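# Fold shut an open mailer box with two arms

## Task

Shut the open mailer box: fold both side flaps inward, then push the front flap down inside the front wall so its tabs lock. At the end the box must lie flat on the table close to its starting spot, with no other table object touching it, and it must stay closed on its own, without either gripper holding anything in place.

## Robot and tools

ROBOT. Two 6-joint arms named left_arm and right_arm (i2rt YAM type), each ending in a two-finger parallel gripper and carrying a wrist camera. Root link poses in the scene frame: left_arm at (-0.033, +0.323, 0) m, quat_wxyz (+0.999, 0, 0, +0.054); right_arm at (-0.001, -0.337, 0) m, quat_wxyz (+0.998, 0, 0, +0.055), so both are turned roughly 6 degrees about z.

FRAME. One scene frame for everything: origin on the table surface midway between the arm bases, +x reaching out over the table, +z up, left_arm on the +y side. The arm names do not refer to the left or right of any picture.

execute_actions. The argument "actions" is a list holding nothing or exactly one item; optional "pictures": true adds camera images.
- Empty list: nothing moves; you get the state plus pictures.
- Motion item: {"rows": [...], "steps": n}, n from 12 to 15 (15 if omitted; under 12 is not allowed). Up to 15 rows, each played for one control step of 1/30 s; if rows run out, the final one repeats. Every row is one flat list of 14 numbers covering both arms, even if one stays still: left waist, shoulder, elbow, wrist pitch, wrist yaw, wrist roll, left opening, then the same seven for right_arm. Joint entries are absolute target angles in radians, on the same scale as Joint positions (not offsets). To keep an arm still, repeat its current values.
- Wait item: {"steps": n}, n up to 300, no rows; it returns once n steps have elapsed since the previous result, reply time included.
A refused call moves nothing.

JOINT RANGES (rad, each arm): waist -2.618 to 3.054, shoulder 0.000 to 3.142, elbow 0.000 to 3.142, wrist pitch -1.571 to 1.571, wrist yaw -1.571 to 1.571, wrist roll -2.094 to 2.094. True stops may sit up to 0.036 either side of these. A target beyond a stated end by more than 0.036, and also farther out than the joint's last reported angle, gets the whole call refused. Targets past the true stop are cut to it, and the result then prints "joint sent to its limit" (possibly about an earlier, still-running action); no such line does not prove there is more room.

OPENING. Range -1 (closed) to +1 (fully open, 0.094 m between pads). Away from the ends, the fingers go to where grip_measured would read the value you command. To hold something, command about 0.03 below its grip_measured; a smaller margin squeezes more gently. Pad force tops out near 50 to 62 N, lower on some grippers and on parts thinner than about 2 mm. Each gripper's reading has its own fixed error of up to about 1 mm.

SPEED LIMITS. Each step, a joint's target is clamped to lie within a set distance of its measured angle: waist 0.202, shoulder 0.258, elbow 0.238, wrist pitch 0.573, wrist yaw and roll 0.522 rad. If the targets would place a gripper more than 70 mm from where it now is, all of that arm's targets are pulled back proportionally. Large moves therefore take several calls.

TIMING. Each result is captured 12 steps before its action finishes; those steps then play out while you compose the next reply, and the next action begins afterwards. Between calls the arms keep heading for the last row sent, until every arm has nearly stopped (slow or blocked counts as stopped) or a step is HELD; after that only a new action moves or pushes them further. Fingers already in motion finish moving.

RESULTS. The state line gives, per arm, end_effector_position (m, scene frame) and end_effector_quat_wxyz. That point lies between the pads, about 1 cm short of the fingertips; fingers point along the gripper's +z and open along its y. Printed positions can be off, more so at long reach. Joint positions and Joint velocities list each arm's six joints (rad, rad/s) then the pad gap (m, m/s). grip_measured is the measured opening on the command scale. HELD flags steps where your row, or part of it, was not sent. "joint command not followed" means a clearance check altered or blocked joint targets on some steps; the rest of the row still ran. MOTOR HOT appears from 75 °C; OVER-TEMPERATURE FAULT reports a stop: at 90 °C the arm pauses 10 s, at 100 °C it goes limp and falls. Holding loads heats motors, even while you think.

zoom_image: {"camera": one of cam_high, cam_low, cam_left_wrist, cam_right_wrist, "region": [x0, y0, x1, y1]} in pixels of that camera's latest image, origin top-left, at most 504 by 504. All four images are 504x504. The prompt gives each camera's K, distortion and T_world_to_cam; fixed cameras may be off by up to about 2.3 degrees and 9 mm, and wrist camera poses are computed from joint readings.

read_manual: optional "section" ("licences"); returns licence text only.

finished_scene: {"scene": number of the scene being ended}. Replying with no tool call ends the run.

AVOID. Knocking or pushing anything off the table, letting the arms strike or shove each other, dropping or slamming parts, and very hard presses. Held parts may get a brief random pull, so grip with some margin. Smooth, quick, low-effort motion is better.

Each tool is called after "Emit:" by a JSON object that holds its "op" and its "data".

## Session

Emit:
{"op": "execute_actions", "data": {"actions": []}}

Scene clock: 0.00 s of 4900.00 s.
left_arm: end_effector_position=(+0.3889, +0.3641, +0.1662) grip_measured=+1.000 end_effector_quat_wxyz=(+0.534, -0.274, +0.793, -0.104) | right_arm: end_effector_position=(+0.2917, -0.3736, +0.2440) grip_measured=+1.000 end_effector_quat_wxyz=(+0.397, -0.019, +0.914, +0.082)
Joint positions: left_arm=[-0.043  1.383  0.69   0.272 -0.068 -0.556  0.094] | right_arm=[-0.502  1.043  1.081 -0.875 -0.442 -0.261  0.094]
Joint velocities: left_arm=[-0.012 -0.002 -0.022  0.081 -0.037  0.022  0.   ] | right_arm=[0.002 0.012 0.002 0.095 0.022 0.007 0.   ]
Motor temperatures (°C, as the motors report them): left_arm=[25 25 24 27 25 24] | right_arm=[25 25 23 28 26 25]
camera_calibration (this result's frames):
cam_left_wrist: T_world_to_cam=[[0.304695, -0.803304, 0.511726, 0.0834914], [-0.672178, -0.562006, -0.482002, 0.589423], [0.674787, -0.197107, -0.711204, 0.0143468], [0, 0, 0, 1]] pos_world=[0.361077, 0.401156, 0.251582]
cam_right_wrist: T_world_to_cam=[[0.134317, -0.989088, -0.0605353, -0.394189], [-0.881496, -0.0913526, -0.463271, 0.369599], [0.452685, 0.115587, -0.884147, 0.234753], [0, 0, 0, 1]] pos_world=[0.272478, -0.383258, 0.354918]

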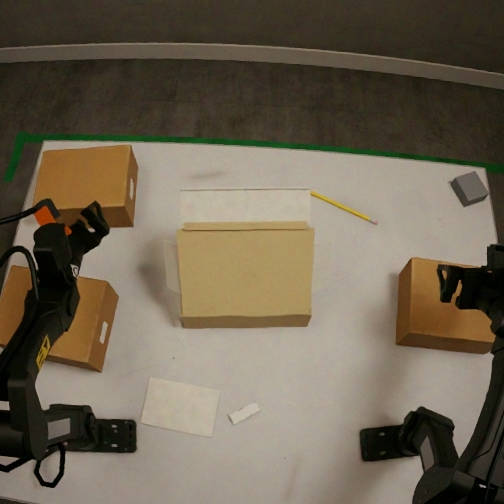

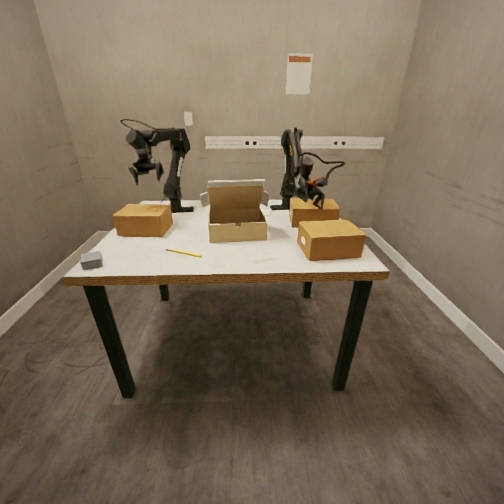

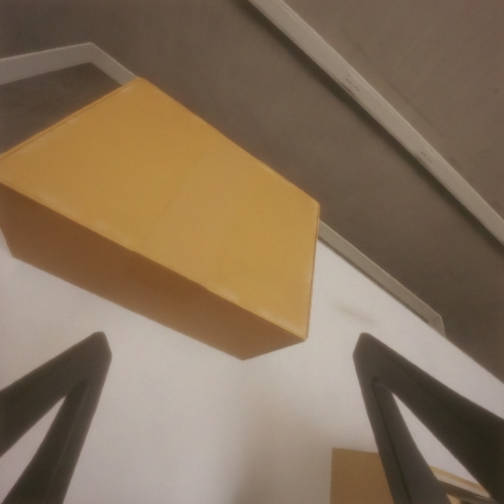

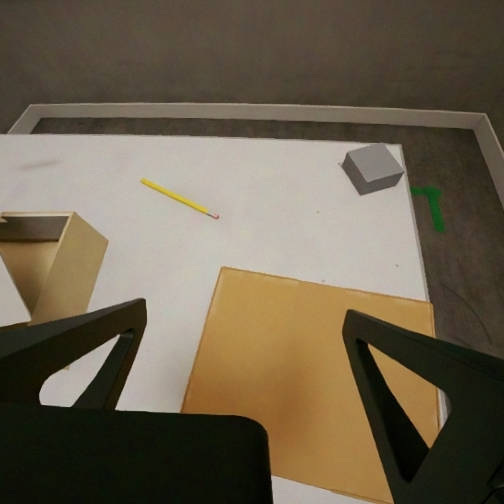

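Emit:
{"op": "zoom_image", "data": {"camera": "cam_high", "region": [140, 170, 350, 350]}}

Emit:
{"op": "zoom_image", "data": {"camera": "cam_low", "region": [185, 165, 295, 255]}}

Region (140, 170, 350, 350) of cam_high's 504x504 image, scaled by 2.400, with more detail than that image has; it fills the top 432 rows of this view, and the rest is white.

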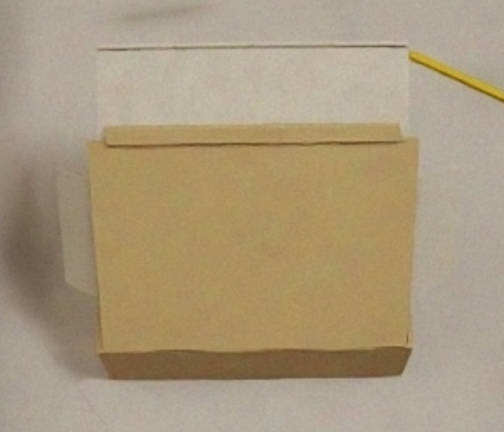

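Region (185, 165, 295, 255) of cam_low's 504x504 image, scaled by 4.582, with more detail than that image has; it fills the top 412 rows of this view, and the rest is white.

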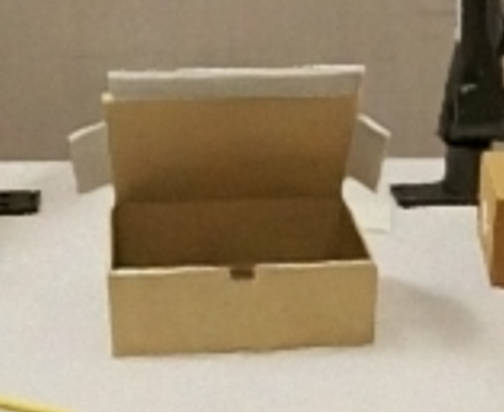

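Emit:
{"op": "execute_actions", "data": {"actions": [{"rows":[[-0.03,1.39,0.69,0.33,0.03,-0.57,0.8,-0.48,1.09,1.08,-0.76,-0.51,-0.2,0.8],[-0.02,1.41,0.69,0.39,0.14,-0.58,0.6,-0.45,1.14,1.08,-0.64,-0.58,-0.13,0.6],[0,1.43,0.68,0.45,0.25,-0.59,0.4,-0.43,1.19,1.07,-0.52,-0.66,-0.07,0.4],[0.02,1.45,0.68,0.51,0.36,-0.6,0.2,-0.4,1.24,1.07,-0.4,-0.73,0,0.2],[0.04,1.47,0.67,0.57,0.47,-0.61,0,-0.38,1.29,1.06,-0.28,-0.81,0.07,0],[0.06,1.49,0.67,0.63,0.58,-0.62,-0.2,-0.35,1.35,1.05,-0.16,-0.88,0.13,-0.2],[0.08,1.51,0.66,0.69,0.69,-0.63,-0.4,-0.33,1.41,1.04,-0.04,-0.96,0.2,-0.4],[0.1,1.53,0.66,0.75,0.8,-0.64,-0.6,-0.3,1.47,1.03,0.08,-1.03,0.27,-0.5],[0.12,1.55,0.65,0.81,0.91,-0.65,-0.8,-0.28,1.53,1.02,0.2,-1.11,0.33,-0.5],[0.12,1.58,0.64,0.87,1.02,-0.66,-1,-0.25,1.59,1.01,0.32,-1.18,0.4,-0.5],[0.12,1.61,0.63,0.93,1.13,-0.67,-1,-0.22,1.65,1.0,0.44,-1.26,0.47,-0.5],[0.12,1.64,0.63,0.99,1.24,-0.68,-1,-0.19,1.71,0.99,0.56,-1.33,0.53,-0.5],[0.12,1.67,0.62,1.04,1.35,-0.7,-1,-0.16,1.77,0.98,0.68,-1.41,0.6,-0.5],[0.12,1.69,0.61,1.08,1.46,-0.71,-1,-0.14,1.82,0.97,0.8,-1.48,0.67,-0.5],[0.12,1.705,0.61,1.1,1.54,-0.716,-1,-0.12,1.861,0.97,0.9,-1.54,0.716,-0.5]],"steps":15}]}}

Emit:
{"op": "execute_actions", "data": {"actions": [{"steps":35}], "pictures": true}}

Scene clock: 16.03 s of 4900.00 s.
left_arm: end_effector_position=(+0.3946, +0.3525, +0.1713) grip_measured=+0.510 end_effector_quat_wxyz=(+0.538, -0.255, +0.790, -0.145) | right_arm: end_effector_position=(+0.3104, -0.3647, +0.2491) grip_measured=+0.511 end_effector_quat_wxyz=(+0.416, -0.019, +0.902, +0.114)
Joint positions: left_arm=[-0.032  1.393  0.69   0.314  0.025 -0.566  0.071] | right_arm=[-0.479  1.083  1.081 -0.793 -0.495 -0.204  0.071]
Joint velocities: left_arm=[ 0.208  0.291 -0.007  0.872  1.502 -0.066 -0.215] | right_arm=[ 0.481  0.877  0.002  1.663 -1.106  0.857 -0.22 ]
Motor temperatures (°C, as the motors report them): left_arm=[25 26 25 30 25 24] | right_arm=[25 25 24 30 26 25]
Steps of this call (steps 1 to 90: nothing new was sent; then 12.93 s passed at rest; steps 91 to 93: the first 3 steps of this action). Readings (joint positions):
91: left_arm=[-0.042 1.383 0.690 0.276 -0.056 -0.557] | right_arm=[-0.501 1.047 1.081 -0.868 -0.448 -0.253]
92: left_arm=[-0.039 1.386 0.690 0.288 -0.024 -0.561] | right_arm=[-0.493 1.059 1.081 -0.842 -0.465 -0.232]
93: the state above

Scene clock: 17.20 s of 4900.00 s.
left_arm: end_effector_position=(+0.2971, +0.2175, +0.1881) grip_measured=-0.992 end_effector_quat_wxyz=(+0.372, +0.201, +0.678, -0.601) | right_arm: end_effector_position=(+0.3727, -0.1575, +0.2059) grip_measured=-0.497 end_effector_quat_wxyz=(+0.292, -0.264, +0.657, +0.643)
Joint positions: left_arm=[ 0.118  1.707  0.609  1.083  1.531 -0.714  0.   ] | right_arm=[-0.111  1.881  0.953  0.877 -1.527  0.713  0.024]
Joint velocities: left_arm=[ 0.007  0.007  0.012 -0.066 -0.007  0.037 -0.   ] | right_arm=[ 0.002 -0.002 -0.007 -0.022 -0.066 -0.022 -0.   ]
Motor temperatures (°C, as the motors report them): left_arm=[25 26 25 30 25 24] | right_arm=[25 26 24 31 26 25]
Kept back: nothing.
Steps of this call (steps 1 to 12: the last 12 steps of your previous action; steps 13 to 35: the robot went on to your last target). Readings (joint positions):
1: left_arm=[-0.022 1.406 0.690 0.348 0.086 -0.571] | right_arm=[-0.458 1.121 1.081 -0.726 -0.535 -0.167]
2: left_arm=[-0.007 1.423 0.689 0.389 0.158 -0.578] | right_arm=[-0.435 1.169 1.081 -0.645 -0.583 -0.124]
4: left_arm=[0.032 1.463 0.681 0.480 0.321 -0.594] | right_arm=[-0.385 1.286 1.075 -0.452 -0.693 -0.026]
8: left_arm=[0.107 1.556 0.655 0.686 0.693 -0.629] | right_arm=[-0.285 1.548 1.036 -0.019 -0.947 0.207]
35: the state above
camera_calibration (this result's frames):
cam_left_wrist: T_world_to_cam=[[-0.694335, -0.153041, 0.703191, 0.101881], [-0.709697, 0.307577, -0.633819, 0.306472], [-0.119285, -0.939135, -0.322174, 0.387146], [0, 0, 0, 1]] pos_world=[0.334422, 0.284911, 0.247334]
cam_right_wrist: T_world_to_cam=[[0.771824, -0.0602464, -0.632976, -0.167049], [-0.616238, -0.316138, -0.721324, 0.361968], [-0.15665, 0.946799, -0.281129, 0.373286], [0, 0, 0, 1]] pos_world=[0.410466, -0.249059, 0.260299]

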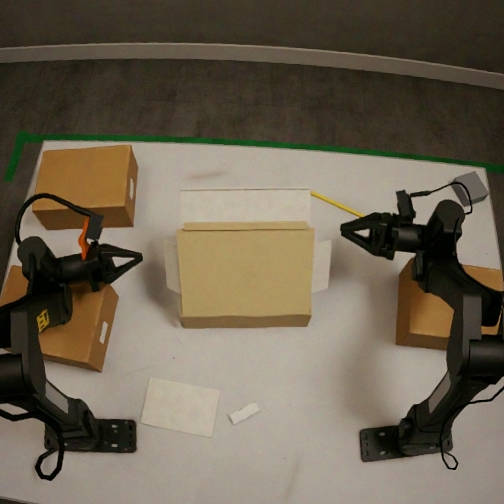

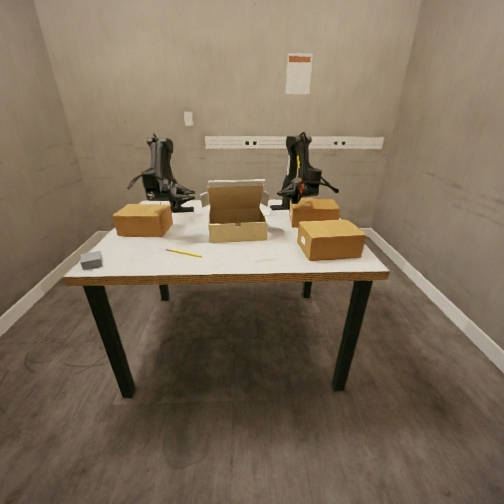

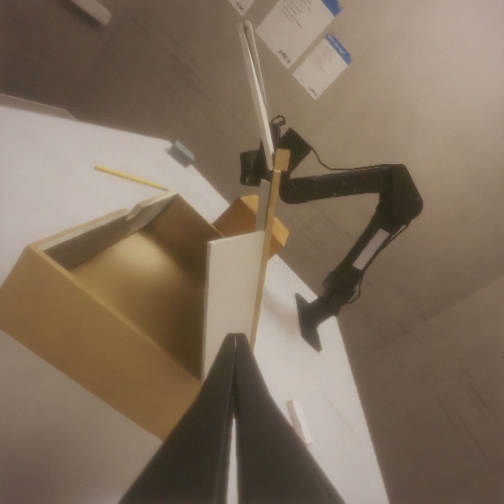

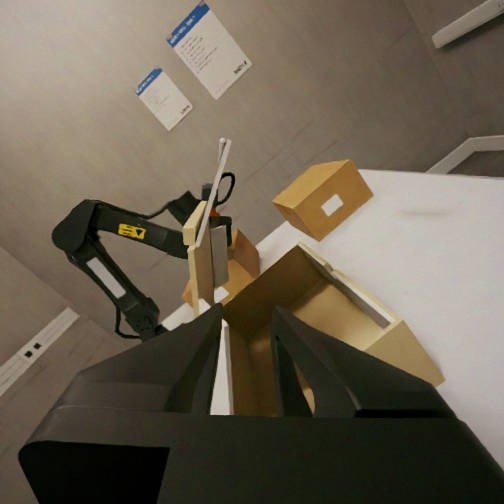

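Emit:
{"op": "execute_actions", "data": {"actions": [{"rows":[[0.1,1.705,0.61,1.1,1.54,-0.7,-1,-0.11,1.85,1.0,0.87,-1.54,0.69,-0.5],[0.08,1.705,0.61,1.1,1.54,-0.68,-1,-0.1,1.84,1.02,0.85,-1.54,0.67,-0.5],[0.06,1.705,0.61,1.1,1.54,-0.66,-1,-0.09,1.84,1.04,0.84,-1.54,0.65,-0.5],[0.04,1.705,0.61,1.1,1.54,-0.65,-1,-0.07,1.84,1.04,0.84,-1.54,0.65,-0.5],[0.02,1.705,0.61,1.1,1.54,-0.65,-1,-0.05,1.84,1.04,0.84,-1.54,0.65,-0.5],[0.0,1.705,0.61,1.1,1.54,-0.65,-1,-0.03,1.84,1.04,0.84,-1.54,0.65,-0.5],[-0.02,1.705,0.61,1.1,1.54,-0.65,-1,-0.01,1.84,1.04,0.84,-1.54,0.65,-0.5],[-0.04,1.705,0.61,1.1,1.54,-0.65,-1,0,1.84,1.04,0.84,-1.54,0.65,-0.5],[-0.056,1.705,0.61,1.1,1.54,-0.65,-1,0,1.84,1.04,0.84,-1.54,0.65,-0.5]],"steps":15}]}}

Emit:
{"op": "execute_actions", "data": {"actions": [{"steps":22}], "pictures": true}}

Scene clock: 18.70 s of 4900.00 s.
left_arm: end_effector_position=(+0.2954, +0.2134, +0.1881) grip_measured=-0.992 end_effector_quat_wxyz=(+0.371, +0.210, +0.676, -0.602) | right_arm: end_effector_position=(+0.3754, -0.1572, +0.2111) grip_measured=-0.497 end_effector_quat_wxyz=(+0.298, -0.274, +0.653, +0.641)
Joint positions: left_arm=[ 0.105  1.707  0.609  1.083  1.533 -0.703  0.   ] | right_arm=[-0.11   1.881  0.975  0.866 -1.532  0.698  0.024]
Joint velocities: left_arm=[-0.281  0.012  0.002 -0.022 -0.022  0.271 -0.002] | right_arm=[ 0.007 -0.027  0.427 -0.183 -0.007 -0.256  0.001]
Motor temperatures (°C, as the motors report them): left_arm=[25 26 25 30 25 24] | right_arm=[25 26 24 31 26 25]
Steps of this call (steps 1 to 15: the robot went on to your last target; steps 16 to 42: nothing new was sent; steps 43 to 45: the first 3 steps of this action). Readings (joint positions):
43: left_arm=[0.117 1.707 0.609 1.083 1.533 -0.713] | right_arm=[-0.111 1.881 0.956 0.879 -1.530 0.712]
44: left_arm=[0.114 1.707 0.609 1.083 1.533 -0.710] | right_arm=[-0.111 1.881 0.963 0.873 -1.531 0.707]
45: the state above

Scene clock: 19.43 s of 4900.00 s.
left_arm: end_effector_position=(+0.2734, +0.1627, +0.1882) grip_measured=-0.992 end_effector_quat_wxyz=(+0.335, +0.278, +0.651, -0.623) | right_arm: end_effector_position=(+0.3563, -0.1145, +0.2293) grip_measured=-0.497 end_effector_quat_wxyz=(+0.289, -0.339, +0.620, +0.645)
Joint positions: left_arm=[-0.054  1.707  0.609  1.084  1.535 -0.66   0.   ] | right_arm=[ 0.005  1.861  1.018  0.853 -1.533  0.659  0.024]
Joint velocities: left_arm=[ 0.012  0.002 -0.022 -0.081  0.007 -0.007 -0.001] | right_arm=[-0.007 -0.017 -0.007  0.007 -0.022 -0.022 -0.001]
Motor temperatures (°C, as the motors report them): left_arm=[25 26 25 30 25 24] | right_arm=[25 26 24 31 26 25]
Kept back: nothing.
Steps of this call (steps 1 to 12: the last 12 steps of your previous action; steps 13 to 22: the robot went on to your last target). Readings (joint positions):
1: left_arm=[0.091 1.707 0.609 1.083 1.533 -0.695] | right_arm=[-0.107 1.881 0.990 0.861 -1.532 0.690]
2: left_arm=[0.073 1.707 0.609 1.083 1.533 -0.687] | right_arm=[-0.099 1.878 1.003 0.859 -1.532 0.684]
4: left_arm=[0.029 1.707 0.609 1.083 1.533 -0.677] | right_arm=[-0.069 1.869 1.015 0.859 -1.532 0.675]
8: left_arm=[-0.046 1.707 0.609 1.083 1.534 -0.666] | right_arm=[-0.001 1.861 1.018 0.858 -1.533 0.665]
22: the state above
camera_calibration (this result's frames):
cam_left_wrist: T_world_to_cam=[[-0.748043, -0.0325054, 0.662853, 0.0796398], [-0.609101, 0.430181, -0.666288, 0.265257], [-0.263489, -0.902157, -0.341593, 0.369912], [0, 0, 0, 1]] pos_world=[0.31861, 0.222199, 0.250308]
cam_right_wrist: T_world_to_cam=[[0.840268, 0.0413251, -0.540595, -0.170886], [-0.487095, -0.38033, -0.786185, 0.343829], [-0.238094, 0.923927, -0.29945, 0.367179], [0, 0, 0, 1]] pos_world=[0.39849, -0.201417, 0.287885]

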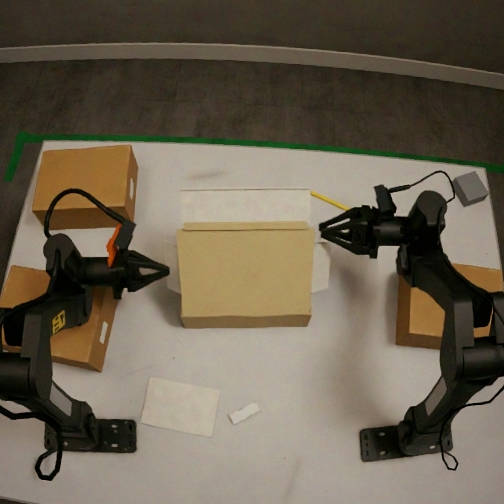

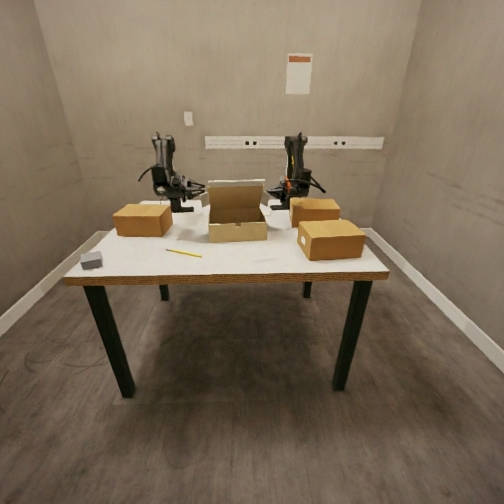

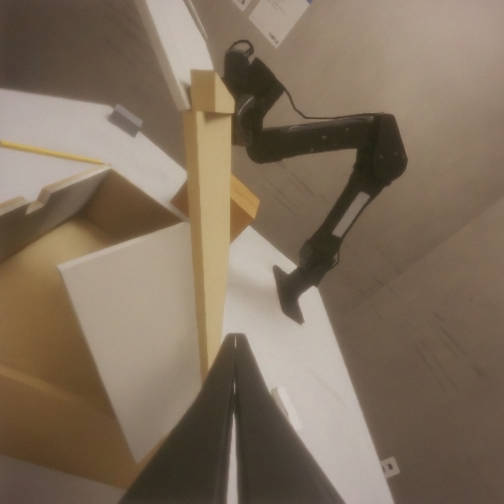

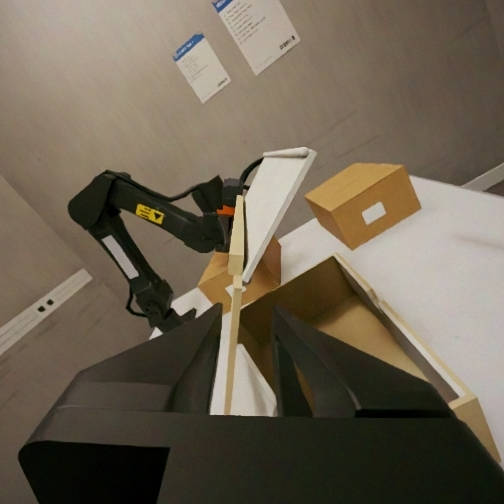

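Emit:
{"op": "execute_actions", "data": {"actions": [{"rows":[[-0.056,1.705,0.61,1.1,1.54,-0.68,-1,0.015,1.84,1.04,0.84,-1.53,0.68,-0.5],[-0.056,1.705,0.61,1.1,1.54,-0.7,-1,0.03,1.84,1.04,0.84,-1.52,0.7,-0.5],[-0.056,1.705,0.61,1.1,1.54,-0.7,-1,0.045,1.84,1.04,0.84,-1.51,0.7,-0.5],[-0.056,1.705,0.61,1.1,1.54,-0.7,-1,0.06,1.84,1.04,0.84,-1.5,0.7,-0.5],[-0.056,1.705,0.61,1.1,1.54,-0.7,-1,0.065,1.84,1.04,0.84,-1.49,0.7,-0.5],[-0.056,1.705,0.61,1.1,1.54,-0.7,-1,0.065,1.84,1.04,0.84,-1.49,0.7,-0.5],[-0.056,1.705,0.61,1.1,1.54,-0.7,-1,0.065,1.84,1.04,0.84,-1.49,0.7,-0.5],[-0.056,1.705,0.61,1.1,1.54,-0.7,-1,0.065,1.84,1.04,0.84,-1.49,0.7,-0.5],[-0.056,1.705,0.61,1.1,1.54,-0.7,-1,0.065,1.84,1.04,0.84,-1.49,0.7,-0.6],[-0.056,1.705,0.61,1.1,1.54,-0.7,-1,0.065,1.84,1.04,0.84,-1.49,0.7,-0.7],[-0.056,1.705,0.61,1.1,1.54,-0.7,-1,0.065,1.84,1.04,0.84,-1.49,0.7,-0.78],[-0.056,1.705,0.61,1.1,1.54,-0.7,-1,0.065,1.84,1.04,0.84,-1.49,0.7,-0.85],[-0.056,1.705,0.61,1.1,1.54,-0.7,-1,0.065,1.84,1.04,0.84,-1.49,0.7,-0.9],[-0.056,1.705,0.61,1.1,1.54,-0.7,-1,0.065,1.84,1.04,0.84,-1.49,0.7,-0.94],[-0.056,1.705,0.61,1.1,1.54,-0.7,-1,0.065,1.84,1.04,0.84,-1.49,0.7,-0.965]],"steps":15}]}}

Emit:
{"op": "execute_actions", "data": {"actions": [{"rows":[[-0.056,1.72,0.63,1.1,1.54,-0.7,-1,0.065,1.84,1.04,0.84,-1.49,0.7,-0.965],[-0.056,1.735,0.64,1.11,1.54,-0.7,-1,0.065,1.84,1.04,0.84,-1.49,0.7,-0.965],[-0.056,1.75,0.65,1.12,1.54,-0.7,-1,0.065,1.84,1.04,0.84,-1.49,0.7,-0.965],[-0.056,1.765,0.66,1.13,1.54,-0.7,-1,0.065,1.84,1.04,0.84,-1.49,0.7,-0.965],[-0.056,1.78,0.67,1.14,1.54,-0.7,-1,0.065,1.84,1.04,0.84,-1.49,0.7,-0.965],[-0.056,1.795,0.68,1.15,1.54,-0.7,-1,0.065,1.84,1.04,0.84,-1.49,0.7,-0.965],[-0.056,1.81,0.69,1.15,1.54,-0.7,-1,0.065,1.84,1.04,0.84,-1.49,0.7,-0.965],[-0.056,1.825,0.70,1.16,1.54,-0.7,-1,0.065,1.84,1.04,0.84,-1.49,0.7,-0.965],[-0.056,1.84,0.71,1.17,1.54,-0.7,-1,0.065,1.84,1.04,0.84,-1.49,0.7,-0.965],[-0.056,1.855,0.72,1.17,1.54,-0.7,-1,0.065,1.84,1.04,0.84,-1.49,0.7,-0.965],[-0.056,1.87,0.73,1.18,1.54,-0.7,-1,0.065,1.84,1.04,0.84,-1.49,0.7,-0.965],[-0.056,1.885,0.74,1.19,1.54,-0.7,-1,0.065,1.84,1.04,0.84,-1.49,0.7,-0.965],[-0.056,1.90,0.75,1.19,1.54,-0.7,-1,0.065,1.84,1.04,0.84,-1.49,0.7,-0.965],[-0.056,1.915,0.76,1.2,1.54,-0.7,-1,0.065,1.84,1.04,0.84,-1.49,0.7,-0.965],[-0.056,1.925,0.76,1.2,1.54,-0.7,-1,0.065,1.84,1.04,0.84,-1.49,0.7,-0.965]],"steps":15}]}}

Emit:
{"op": "execute_actions", "data": {"actions": [{"steps":20}], "pictures": true}}

Scene clock: 21.70 s of 4900.00 s.
left_arm: end_effector_position=(+0.2734, +0.1627, +0.1882) grip_measured=-0.992 end_effector_quat_wxyz=(+0.330, +0.273, +0.653, -0.625) | right_arm: end_effector_position=(+0.3557, -0.1127, +0.2293) grip_measured=-0.497 end_effector_quat_wxyz=(+0.284, -0.335, +0.622, +0.648)
Joint positions: left_arm=[-0.054  1.707  0.609  1.084  1.535 -0.674  0.   ] | right_arm=[ 0.01   1.861  1.018  0.853 -1.53   0.674  0.024]
Joint velocities: left_arm=[ 0.002 -0.012  0.002 -0.022 -0.037 -0.168  0.   ] | right_arm=[ 0.139 -0.012 -0.022  0.007  0.081  0.154 -0.002]
Motor temperatures (°C, as the motors report them): left_arm=[25 26 25 30 25 24] | right_arm=[25 26 25 31 26 25]
Steps of this call (steps 1 to 15: the robot went on to your last target; steps 16 to 65: nothing new was sent; steps 66 to 68: the first 3 steps of this action). Readings (joint positions):
66: left_arm=[-0.054 1.707 0.609 1.084 1.535 -0.662] | right_arm=[0.005 1.861 1.018 0.853 -1.533 0.661]
67: left_arm=[-0.054 1.707 0.609 1.084 1.535 -0.668] | right_arm=[0.007 1.861 1.018 0.853 -1.533 0.668]
68: the state above

Scene clock: 22.20 s of 4900.00 s.
left_arm: end_effector_position=(+0.2748, +0.1628, +0.1876) grip_measured=-0.992 end_effector_quat_wxyz=(+0.324, +0.267, +0.655, -0.629) | right_arm: end_effector_position=(+0.3488, -0.0939, +0.2293) grip_measured=-0.947 end_effector_quat_wxyz=(+0.269, -0.335, +0.622, +0.654)
Joint positions: left_arm=[-0.054  1.716  0.614  1.091  1.537 -0.697  0.   ] | right_arm=[ 0.062  1.861  1.018  0.852 -1.501  0.695  0.002]
Joint velocities: left_arm=[ 0.002  0.256  0.164  0.242  0.051  0.007 -0.   ] | right_arm=[-0.007 -0.027 -0.012 -0.022  0.037 -0.022  0.001]
Motor temperatures (°C, as the motors report them): left_arm=[25 26 25 30 25 24] | right_arm=[25 27 25 31 26 25]
Steps of this call (steps 1 to 12: the last 12 steps of your previous action; steps 13 to 15: the first 3 steps of this action). Readings (joint positions):
13: left_arm=[-0.054 1.707 0.609 1.084 1.535 -0.697] | right_arm=[0.062 1.861 1.018 0.852 -1.501 0.695]
14: left_arm=[-0.054 1.709 0.610 1.086 1.536 -0.697] | right_arm=[0.062 1.861 1.018 0.852 -1.501 0.695]
15: the state above

Scene clock: 22.87 s of 4900.00 s.
left_arm: end_effector_position=(+0.3094, +0.1646, +0.1665) grip_measured=-0.992 end_effector_quat_wxyz=(+0.329, +0.279, +0.650, -0.626) | right_arm: end_effector_position=(+0.3516, -0.0937, +0.2280) grip_measured=-0.947 end_effector_quat_wxyz=(+0.265, -0.322, +0.630, +0.655)
Joint positions: left_arm=[-0.054  1.911  0.74   1.189  1.546 -0.699  0.   ] | right_arm=[ 0.062  1.861  1.018  0.836 -1.486  0.707  0.002]
Joint velocities: left_arm=[-0.012 -0.007  0.002 -0.022 -0.051 -0.037 -0.   ] | right_arm=[ 0.007  0.012 -0.007 -0.007 -0.007 -0.066  0.001]
Motor temperatures (°C, as the motors report them): left_arm=[25 26 25 30 25 24] | right_arm=[25 27 25 31 26 25]
Kept back: nothing.
Steps of this call (steps 1 to 12: the last 12 steps of your previous action; steps 13 to 20: the robot went on to your last target). Readings (joint positions):
1: left_arm=[-0.054 1.727 0.622 1.096 1.537 -0.697] | right_arm=[0.062 1.861 1.018 0.852 -1.501 0.695]
2: left_arm=[-0.054 1.742 0.631 1.102 1.537 -0.697] | right_arm=[0.062 1.861 1.018 0.852 -1.501 0.695]
4: left_arm=[-0.054 1.774 0.652 1.114 1.537 -0.698] | right_arm=[0.062 1.861 1.018 0.852 -1.501 0.695]
8: left_arm=[-0.054 1.837 0.691 1.137 1.538 -0.698] | right_arm=[0.062 1.861 1.018 0.852 -1.501 0.695]
20: the state above
camera_calibration (this result's frames):
cam_left_wrist: T_world_to_cam=[[-0.743834, -0.0235105, 0.66795, 0.117329], [-0.60898, 0.43566, -0.66283, 0.270399], [-0.275416, -0.899804, -0.338377, 0.376475], [0, 0, 0, 1]] pos_world=[0.355628, 0.22371, 0.228249]
cam_right_wrist: T_world_to_cam=[[0.803036, 0.0452249, -0.594212, -0.142811], [-0.533455, -0.389898, -0.750603, 0.355686], [-0.265628, 0.919747, -0.288977, 0.353256], [0, 0, 0, 1]] pos_world=[0.398259, -0.179766, 0.284202]

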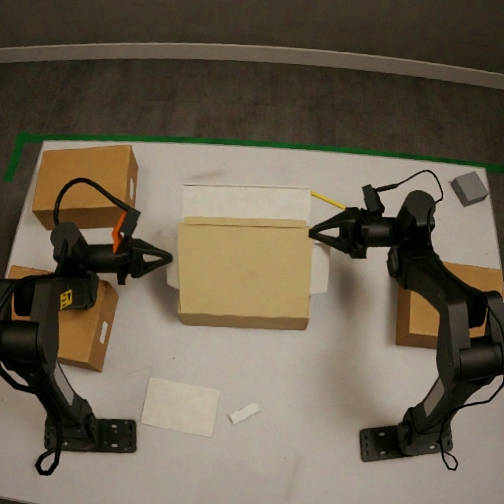

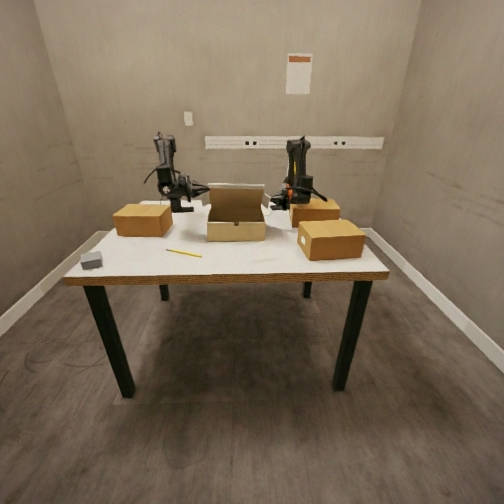

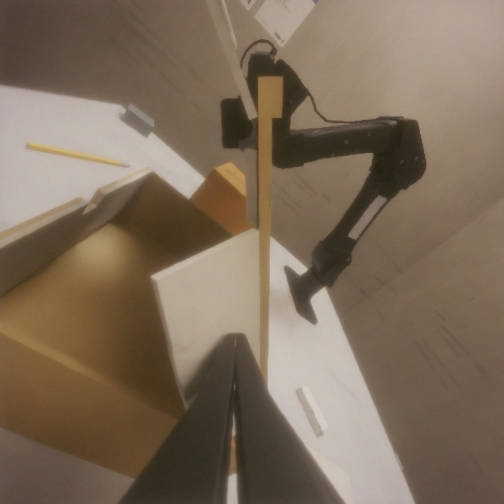

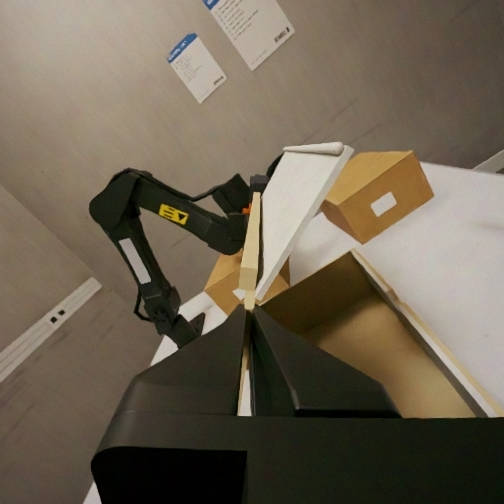

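Emit:
{"op": "execute_actions", "data": {"actions": [{"rows":[[-0.04,1.91,0.76,1.2,1.54,-0.7,-1,0.065,1.84,1.04,0.84,-1.49,0.7,-0.9],[-0.02,1.91,0.76,1.2,1.54,-0.7,-1,0.065,1.84,1.04,0.84,-1.49,0.7,-0.8],[0,1.91,0.76,1.2,1.54,-0.7,-1,0.065,1.84,1.04,0.84,-1.49,0.7,-0.75],[0.01,1.91,0.76,1.2,1.54,-0.7,-1,0.08,1.84,1.04,0.84,-1.46,0.7,-0.75],[0.01,1.92,0.77,1.2,1.54,-0.7,-1,0.095,1.84,1.04,0.84,-1.44,0.7,-0.75],[0.01,1.935,0.78,1.21,1.54,-0.7,-1,0.105,1.84,1.04,0.84,-1.43,0.7,-0.75],[0.01,1.95,0.79,1.21,1.54,-0.7,-1,0.105,1.84,1.04,0.84,-1.43,0.7,-0.75],[0.01,1.96,0.79,1.21,1.54,-0.7,-1,0.105,1.84,1.04,0.84,-1.43,0.7,-0.75],[0.01,1.96,0.79,1.21,1.54,-0.7,-1,0.105,1.84,1.04,0.84,-1.43,0.7,-0.75],[0.01,1.96,0.79,1.21,1.54,-0.7,-1,0.105,1.84,1.04,0.84,-1.43,0.7,-0.75],[0.01,1.96,0.79,1.21,1.54,-0.7,-1,0.105,1.84,1.04,0.84,-1.43,0.7,-0.75],[0.01,1.96,0.79,1.21,1.54,-0.7,-1,0.105,1.84,1.04,0.84,-1.43,0.7,-0.82],[0.01,1.96,0.79,1.21,1.54,-0.7,-1,0.105,1.84,1.04,0.84,-1.43,0.7,-0.88],[0.01,1.96,0.79,1.21,1.54,-0.7,-1,0.105,1.84,1.04,0.84,-1.43,0.7,-0.93],[0.01,1.96,0.79,1.21,1.54,-0.7,-1,0.105,1.84,1.04,0.84,-1.43,0.7,-0.98]],"steps":15}]}}

Emit:
{"op": "execute_actions", "data": {"actions": [{"steps":18}], "pictures": true}}

Scene clock: 24.57 s of 4900.00 s.
left_arm: end_effector_position=(+0.3109, +0.1680, +0.1666) grip_measured=-0.992 end_effector_quat_wxyz=(+0.333, +0.276, +0.651, -0.624) | right_arm: end_effector_position=(+0.3515, -0.0937, +0.2280) grip_measured=-0.781 end_effector_quat_wxyz=(+0.265, -0.322, +0.630, +0.655)
Joint positions: left_arm=[-0.044  1.911  0.74   1.19   1.546 -0.699  0.   ] | right_arm=[ 0.062  1.861  1.018  0.836 -1.486  0.708  0.01 ]
Joint velocities: left_arm=[ 0.242  0.002 -0.012 -0.022  0.051 -0.022  0.   ] | right_arm=[ 0.002  0.002 -0.012  0.007 -0.037  0.007  0.056]
Motor temperatures (°C, as the motors report them): left_arm=[25 26 25 30 25 24] | right_arm=[25 27 25 31 26 25]
Steps of this call (steps 1 to 15: the robot went on to your last target; steps 16 to 48: nothing new was sent; steps 49 to 51: the first 3 steps of this action). Readings (joint positions):
49: left_arm=[-0.053 1.911 0.740 1.190 1.546 -0.699] | right_arm=[0.062 1.861 1.018 0.836 -1.486 0.708]
50: left_arm=[-0.050 1.911 0.740 1.190 1.546 -0.699] | right_arm=[0.062 1.861 1.018 0.836 -1.486 0.708]
51: the state above

Scene clock: 25.17 s of 4900.00 s.
left_arm: end_effector_position=(+0.3267, +0.1868, +0.1603) grip_measured=-0.992 end_effector_quat_wxyz=(+0.348, +0.256, +0.659, -0.616) | right_arm: end_effector_position=(+0.3515, -0.0816, +0.2279) grip_measured=-0.945 end_effector_quat_wxyz=(+0.269, -0.318, +0.632, +0.654)
Joint positions: left_arm=[ 0.007  1.953  0.769  1.197  1.543 -0.699  0.   ] | right_arm=[ 0.095  1.861  1.018  0.836 -1.441  0.708  0.003]
Joint velocities: left_arm=[-0.002  0.007 -0.022 -0.037  0.022 -0.037  0.001] | right_arm=[-0.017 -0.012 -0.027 -0.007  0.037 -0.037 -0.   ]
Motor temperatures (°C, as the motors report them): left_arm=[25 26 25 30 25 24] | right_arm=[25 27 25 31 26 25]
Kept back: nothing.
Steps of this call (steps 1 to 12: the last 12 steps of your previous action; steps 13 to 18: the robot went on to your last target). Readings (joint positions):
1: left_arm=[-0.033 1.911 0.740 1.190 1.546 -0.699] | right_arm=[0.063 1.861 1.018 0.836 -1.484 0.708]
2: left_arm=[-0.021 1.911 0.741 1.190 1.546 -0.699] | right_arm=[0.064 1.861 1.018 0.836 -1.477 0.708]
4: left_arm=[-0.001 1.919 0.752 1.193 1.546 -0.699] | right_arm=[0.076 1.861 1.018 0.836 -1.463 0.708]
8: left_arm=[0.007 1.949 0.769 1.196 1.543 -0.699] | right_arm=[0.095 1.861 1.018 0.836 -1.449 0.708]
18: the state above
camera_calibration (this result's frames):
cam_left_wrist: T_world_to_cam=[[-0.738042, -0.070462, 0.671066, 0.141226], [-0.638234, 0.395656, -0.660389, 0.283799], [-0.218979, -0.915692, -0.336982, 0.383396], [0, 0, 0, 1]] pos_world=[0.369316, 0.248736, 0.221844]
cam_right_wrist: T_world_to_cam=[[0.803348, 0.0349223, -0.594485, -0.144214], [-0.538566, -0.383393, -0.750304, 0.362574], [-0.254124, 0.922925, -0.28919, 0.338373], [0, 0, 0, 1]] pos_world=[0.397113, -0.168248, 0.284162]

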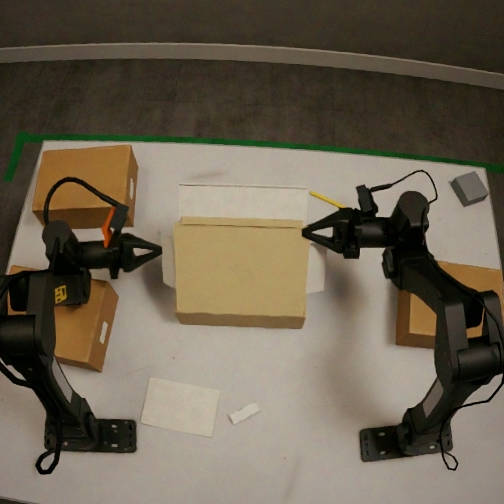

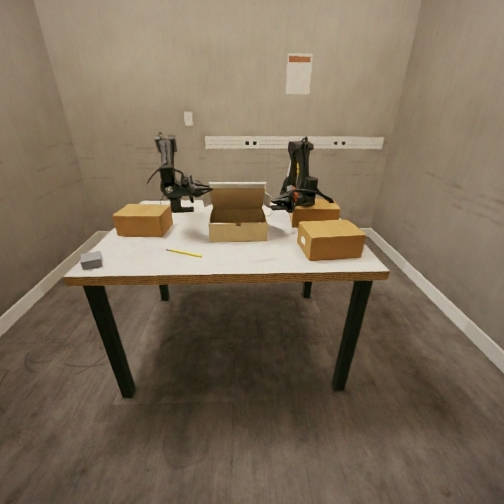

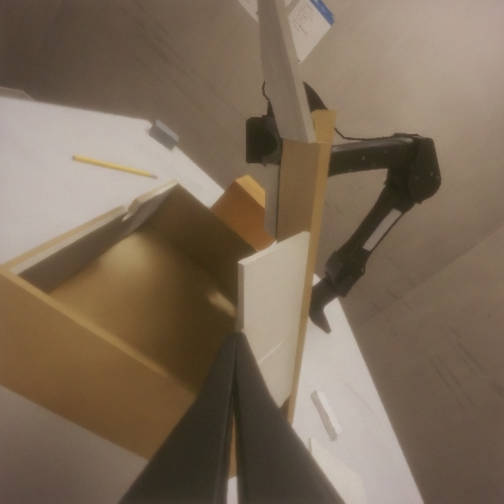

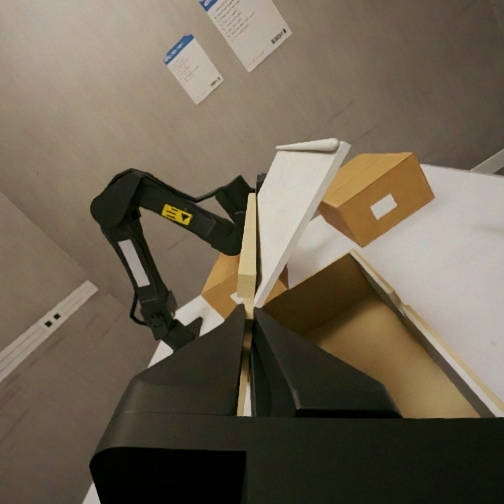

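Emit:
{"op": "execute_actions", "data": {"actions": [{"rows":[[0.01,1.92,0.76,1.2,1.54,-0.7,-1,0.105,1.84,1.04,0.84,-1.43,0.7,-0.98],[0.01,1.9,0.745,1.19,1.54,-0.7,-1,0.105,1.84,1.04,0.84,-1.43,0.7,-0.98],[0.01,1.885,0.735,1.19,1.54,-0.7,-1,0.105,1.84,1.04,0.84,-1.43,0.7,-0.98],[0.01,1.885,0.735,1.19,1.54,-0.7,-1,0.105,1.84,1.04,0.84,-1.43,0.7,-0.98],[0.01,1.885,0.735,1.19,1.54,-0.7,-1,0.105,1.84,1.04,0.84,-1.43,0.7,-0.98],[0.01,1.885,0.735,1.19,1.54,-0.7,-1,0.105,1.84,1.04,0.84,-1.43,0.7,-0.98],[0.0,1.885,0.735,1.19,1.53,-0.7,-1,0.105,1.84,1.04,0.84,-1.43,0.7,-0.98],[-0.01,1.885,0.735,1.19,1.52,-0.7,-1,0.105,1.84,1.04,0.84,-1.43,0.7,-0.98],[-0.02,1.885,0.735,1.19,1.51,-0.7,-1,0.105,1.84,1.04,0.84,-1.43,0.7,-0.98],[-0.03,1.885,0.735,1.19,1.50,-0.7,-1,0.105,1.84,1.04,0.84,-1.43,0.7,-0.98],[-0.04,1.885,0.735,1.19,1.49,-0.7,-1,0.105,1.84,1.04,0.84,-1.43,0.7,-0.98],[-0.05,1.885,0.735,1.19,1.48,-0.7,-1,0.105,1.84,1.04,0.84,-1.43,0.7,-0.98],[-0.06,1.885,0.735,1.19,1.47,-0.7,-1,0.105,1.84,1.04,0.84,-1.43,0.7,-0.98]],"steps":15}]}}

Emit:
{"op": "execute_actions", "data": {"actions": [{"steps":20}], "pictures": true}}

Scene clock: 26.53 s of 4900.00 s.
left_arm: end_effector_position=(+0.3249, +0.1866, +0.1615) grip_measured=-0.992 end_effector_quat_wxyz=(+0.349, +0.255, +0.659, -0.615) | right_arm: end_effector_position=(+0.3515, -0.0816, +0.2279) grip_measured=-0.945 end_effector_quat_wxyz=(+0.269, -0.318, +0.632, +0.653)
Joint positions: left_arm=[ 0.007  1.942  0.76   1.195  1.54  -0.699  0.   ] | right_arm=[ 0.095  1.861  1.018  0.836 -1.441  0.707  0.003]
Joint velocities: left_arm=[ 0.032 -0.276 -0.261 -0.11  -0.037 -0.051  0.   ] | right_arm=[ 0.002 -0.002 -0.002 -0.022  0.022  0.139 -0.   ]
Motor temperatures (°C, as the motors report them): left_arm=[25 26 25 30 25 24] | right_arm=[25 27 25 31 26 25]
Steps of this call (steps 1 to 15: the robot went on to your last target; steps 16 to 38: nothing new was sent; steps 39 to 41: the first 3 steps of this action). Readings (joint positions):
39: left_arm=[0.007 1.953 0.769 1.197 1.543 -0.699] | right_arm=[0.095 1.861 1.018 0.836 -1.441 0.708]
40: left_arm=[0.007 1.950 0.767 1.196 1.542 -0.699] | right_arm=[0.095 1.861 1.018 0.836 -1.441 0.707]
41: the state above

Scene clock: 27.20 s of 4900.00 s.
left_arm: end_effector_position=(+0.3268, +0.1744, +0.1665) grip_measured=-0.992 end_effector_quat_wxyz=(+0.359, +0.246, +0.662, -0.610) | right_arm: end_effector_position=(+0.3517, -0.0818, +0.2280) grip_measured=-0.945 end_effector_quat_wxyz=(+0.270, -0.319, +0.632, +0.653)
Joint positions: left_arm=[-0.031  1.914  0.744  1.186  1.472 -0.699  0.   ] | right_arm=[ 0.094  1.861  1.018  0.837 -1.441  0.705  0.003]
Joint velocities: left_arm=[-0.007 -0.017 -0.007 -0.051 -0.051 -0.007  0.   ] | right_arm=[-0.032  0.017  0.002  0.007 -0.022 -0.022 -0.001]
Motor temperatures (°C, as the motors report them): left_arm=[25 26 25 30 25 24] | right_arm=[25 27 25 31 26 25]
Kept back: nothing.
Steps of this call (steps 1 to 12: the last 12 steps of your previous action; steps 13 to 20: the robot went on to your last target). Readings (joint positions):
1: left_arm=[0.008 1.932 0.752 1.194 1.540 -0.699] | right_arm=[0.095 1.861 1.018 0.836 -1.441 0.706]
2: left_arm=[0.009 1.923 0.746 1.194 1.540 -0.699] | right_arm=[0.095 1.861 1.018 0.836 -1.441 0.705]
4: left_arm=[0.010 1.915 0.744 1.194 1.539 -0.699] | right_arm=[0.095 1.861 1.018 0.836 -1.441 0.705]
8: left_arm=[0.004 1.914 0.744 1.194 1.521 -0.699] | right_arm=[0.095 1.861 1.018 0.836 -1.440 0.705]
20: the state above
camera_calibration (this result's frames):
cam_left_wrist: T_world_to_cam=[[-0.736901, -0.0943769, 0.66938, 0.140406], [-0.649426, 0.373741, -0.662241, 0.300628], [-0.187675, -0.922719, -0.336701, 0.365097], [0, 0, 0, 1]] pos_world=[0.367221, 0.237776, 0.228032]
cam_right_wrist: T_world_to_cam=[[0.805397, 0.0345213, -0.59173, -0.145701], [-0.536296, -0.382717, -0.752273, 0.362336], [-0.252435, 0.92322, -0.289726, 0.338244], [0, 0, 0, 1]] pos_world=[0.39705, -0.168572, 0.284358]

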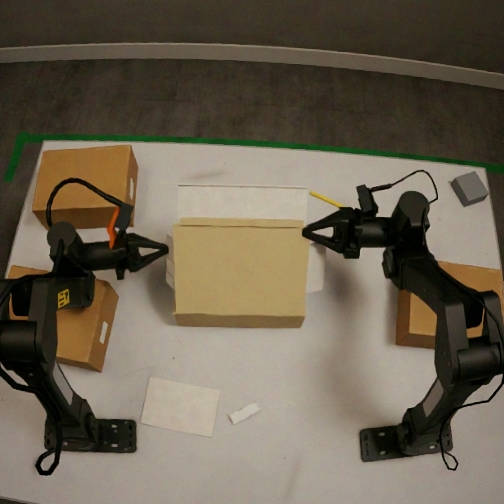

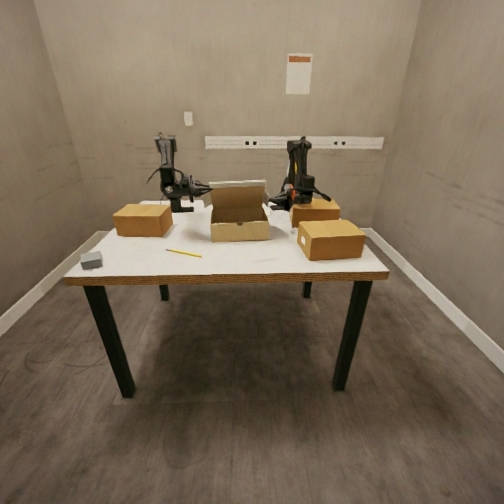

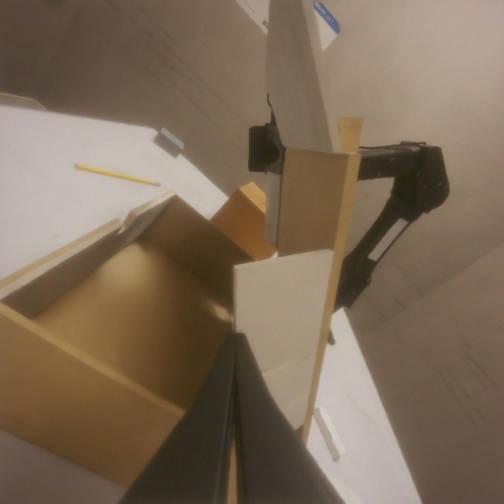

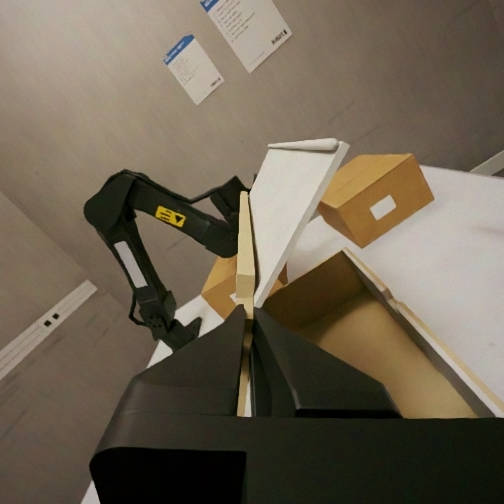

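Emit:
{"op": "execute_actions", "data": {"actions": [{"rows":[[-0.01,1.885,0.735,1.19,1.47,-0.7,-1,0.105,1.84,1.04,0.84,-1.43,0.7,-0.98],[0.0,1.885,0.735,1.19,1.47,-0.7,-1,0.105,1.84,1.04,0.84,-1.43,0.7,-0.98],[0.0,1.885,0.735,1.19,1.5,-0.7,-1,0.105,1.84,1.04,0.84,-1.43,0.7,-0.98],[0.0,1.885,0.735,1.19,1.54,-0.7,-1,0.105,1.84,1.04,0.84,-1.43,0.7,-0.98],[0.0,1.885,0.735,1.19,1.55,-0.7,-1,0.105,1.84,1.04,0.84,-1.43,0.7,-0.98],[0.0,1.885,0.735,1.19,1.55,-0.7,-1,0.105,1.84,1.04,0.84,-1.43,0.7,-0.98],[0.0,1.885,0.735,1.19,1.55,-0.7,-1,0.105,1.84,1.04,0.84,-1.43,0.7,-0.98],[0.0,1.885,0.735,1.19,1.55,-0.7,-1,0.105,1.84,1.04,0.84,-1.43,0.7,-0.98],[-0.02,1.885,0.735,1.19,1.54,-0.7,-1,0.105,1.84,1.04,0.84,-1.43,0.7,-0.98],[-0.04,1.885,0.735,1.19,1.54,-0.7,-1,0.105,1.84,1.04,0.84,-1.43,0.7,-0.98],[-0.06,1.885,0.735,1.19,1.54,-0.7,-1,0.105,1.84,1.04,0.84,-1.43,0.7,-0.98],[-0.08,1.885,0.735,1.19,1.53,-0.7,-1,0.105,1.84,1.04,0.84,-1.43,0.7,-0.98],[-0.1,1.885,0.735,1.19,1.52,-0.7,-1,0.105,1.84,1.04,0.84,-1.43,0.7,-0.98],[-0.12,1.885,0.735,1.19,1.5,-0.7,-1,0.105,1.84,1.04,0.84,-1.43,0.7,-0.98]],"steps":15}]}}

Emit:
{"op": "execute_actions", "data": {"actions": [{"steps":20}], "pictures": true}}

Scene clock: 28.50 s of 4900.00 s.
left_arm: end_effector_position=(+0.3281, +0.1786, +0.1665) grip_measured=-0.992 end_effector_quat_wxyz=(+0.362, +0.243, +0.663, -0.608) | right_arm: end_effector_position=(+0.3516, -0.0817, +0.2280) grip_measured=-0.945 end_effector_quat_wxyz=(+0.270, -0.319, +0.632, +0.653)
Joint positions: left_arm=[-0.019  1.914  0.744  1.186  1.474 -0.699  0.   ] | right_arm=[ 0.094  1.861  1.018  0.837 -1.44   0.705  0.003]
Joint velocities: left_arm=[ 0.159 -0.007 -0.002 -0.081  0.095  0.007 -0.   ] | right_arm=[ 0.007 -0.002 -0.002 -0.051  0.007 -0.051 -0.   ]
Motor temperatures (°C, as the motors report them): left_arm=[25 27 25 30 25 24] | right_arm=[25 27 25 31 26 25]
Steps of this call (steps 1 to 15: the robot went on to your last target; steps 16 to 36: nothing new was sent; steps 37 to 39: the first 3 steps of this action). Readings (joint positions):
37: left_arm=[-0.029 1.914 0.744 1.186 1.471 -0.699] | right_arm=[0.094 1.861 1.018 0.837 -1.441 0.705]
38: left_arm=[-0.024 1.914 0.744 1.186 1.471 -0.699] | right_arm=[0.094 1.861 1.018 0.837 -1.441 0.705]
39: the state above

Scene clock: 29.17 s of 4900.00 s.
left_arm: end_effector_position=(+0.3109, +0.1527, +0.1664) grip_measured=-0.992 end_effector_quat_wxyz=(+0.329, +0.277, +0.650, -0.626) | right_arm: end_effector_position=(+0.3525, -0.0843, +0.2280) grip_measured=-0.945 end_effector_quat_wxyz=(+0.271, -0.318, +0.632, +0.653)
Joint positions: left_arm=[-0.09   1.914  0.744  1.186  1.508 -0.699  0.   ] | right_arm=[ 0.087  1.861  1.018  0.837 -1.446  0.704  0.003]
Joint velocities: left_arm=[ 0.002  0.002  0.027  0.022  0.066  0.066 -0.001] | right_arm=[ 0.002  0.017 -0.002  0.007  0.066  0.007 -0.   ]
Motor temperatures (°C, as the motors report them): left_arm=[25 27 25 30 25 24] | right_arm=[25 28 25 31 26 25]
Kept back: nothing.
Steps of this call (steps 1 to 12: the last 12 steps of your previous action; steps 13 to 20: the robot went on to your last target). Readings (joint positions):
1: left_arm=[-0.014 1.914 0.744 1.186 1.483 -0.699] | right_arm=[0.095 1.861 1.018 0.837 -1.440 0.705]
2: left_arm=[-0.011 1.914 0.744 1.186 1.494 -0.699] | right_arm=[0.095 1.861 1.018 0.837 -1.440 0.705]
4: left_arm=[-0.008 1.914 0.744 1.186 1.512 -0.699] | right_arm=[0.095 1.861 1.018 0.837 -1.439 0.705]
8: left_arm=[-0.016 1.914 0.744 1.186 1.526 -0.699] | right_arm=[0.095 1.861 1.018 0.837 -1.439 0.704]
20: the state above
camera_calibration (this result's frames):
cam_left_wrist: T_world_to_cam=[[-0.742294, -0.0238675, 0.669649, 0.117558], [-0.610974, 0.434481, -0.661768, 0.277005], [-0.275155, -0.900365, -0.337095, 0.36593], [0, 0, 0, 1]] pos_world=[0.357193, 0.211922, 0.227943]
cam_right_wrist: T_world_to_cam=[[0.805908, 0.033035, -0.591119, -0.146748], [-0.536456, -0.381631, -0.75271, 0.362096], [-0.250455, 0.923724, -0.289837, 0.34013], [0, 0, 0, 1]] pos_world=[0.397701, -0.171151, 0.28439]

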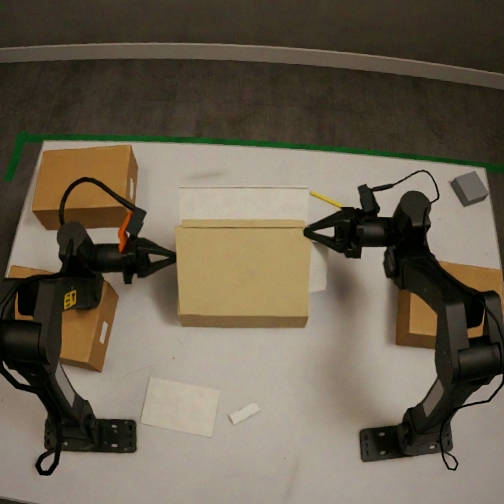

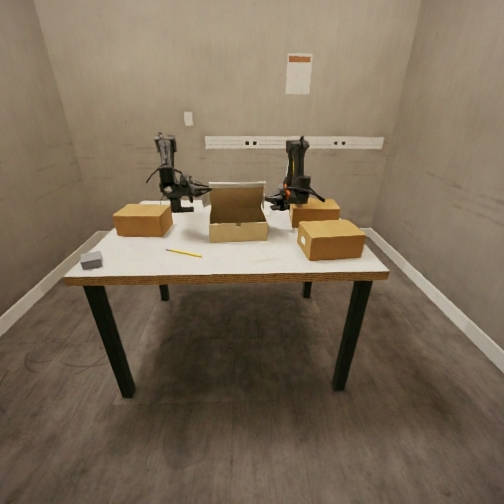

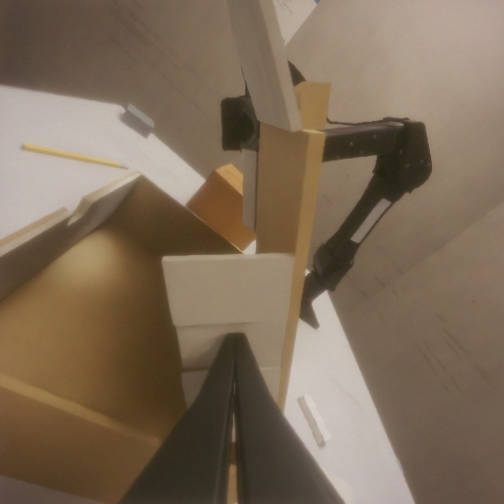

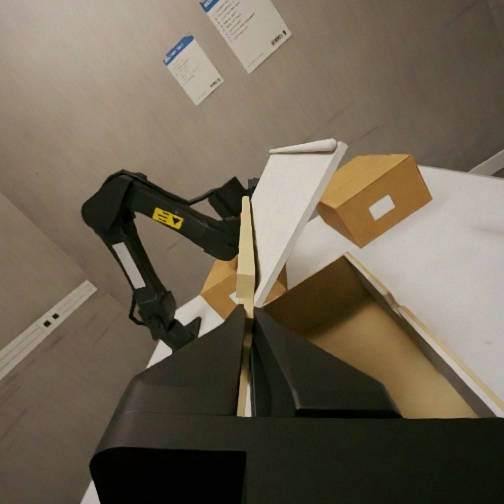

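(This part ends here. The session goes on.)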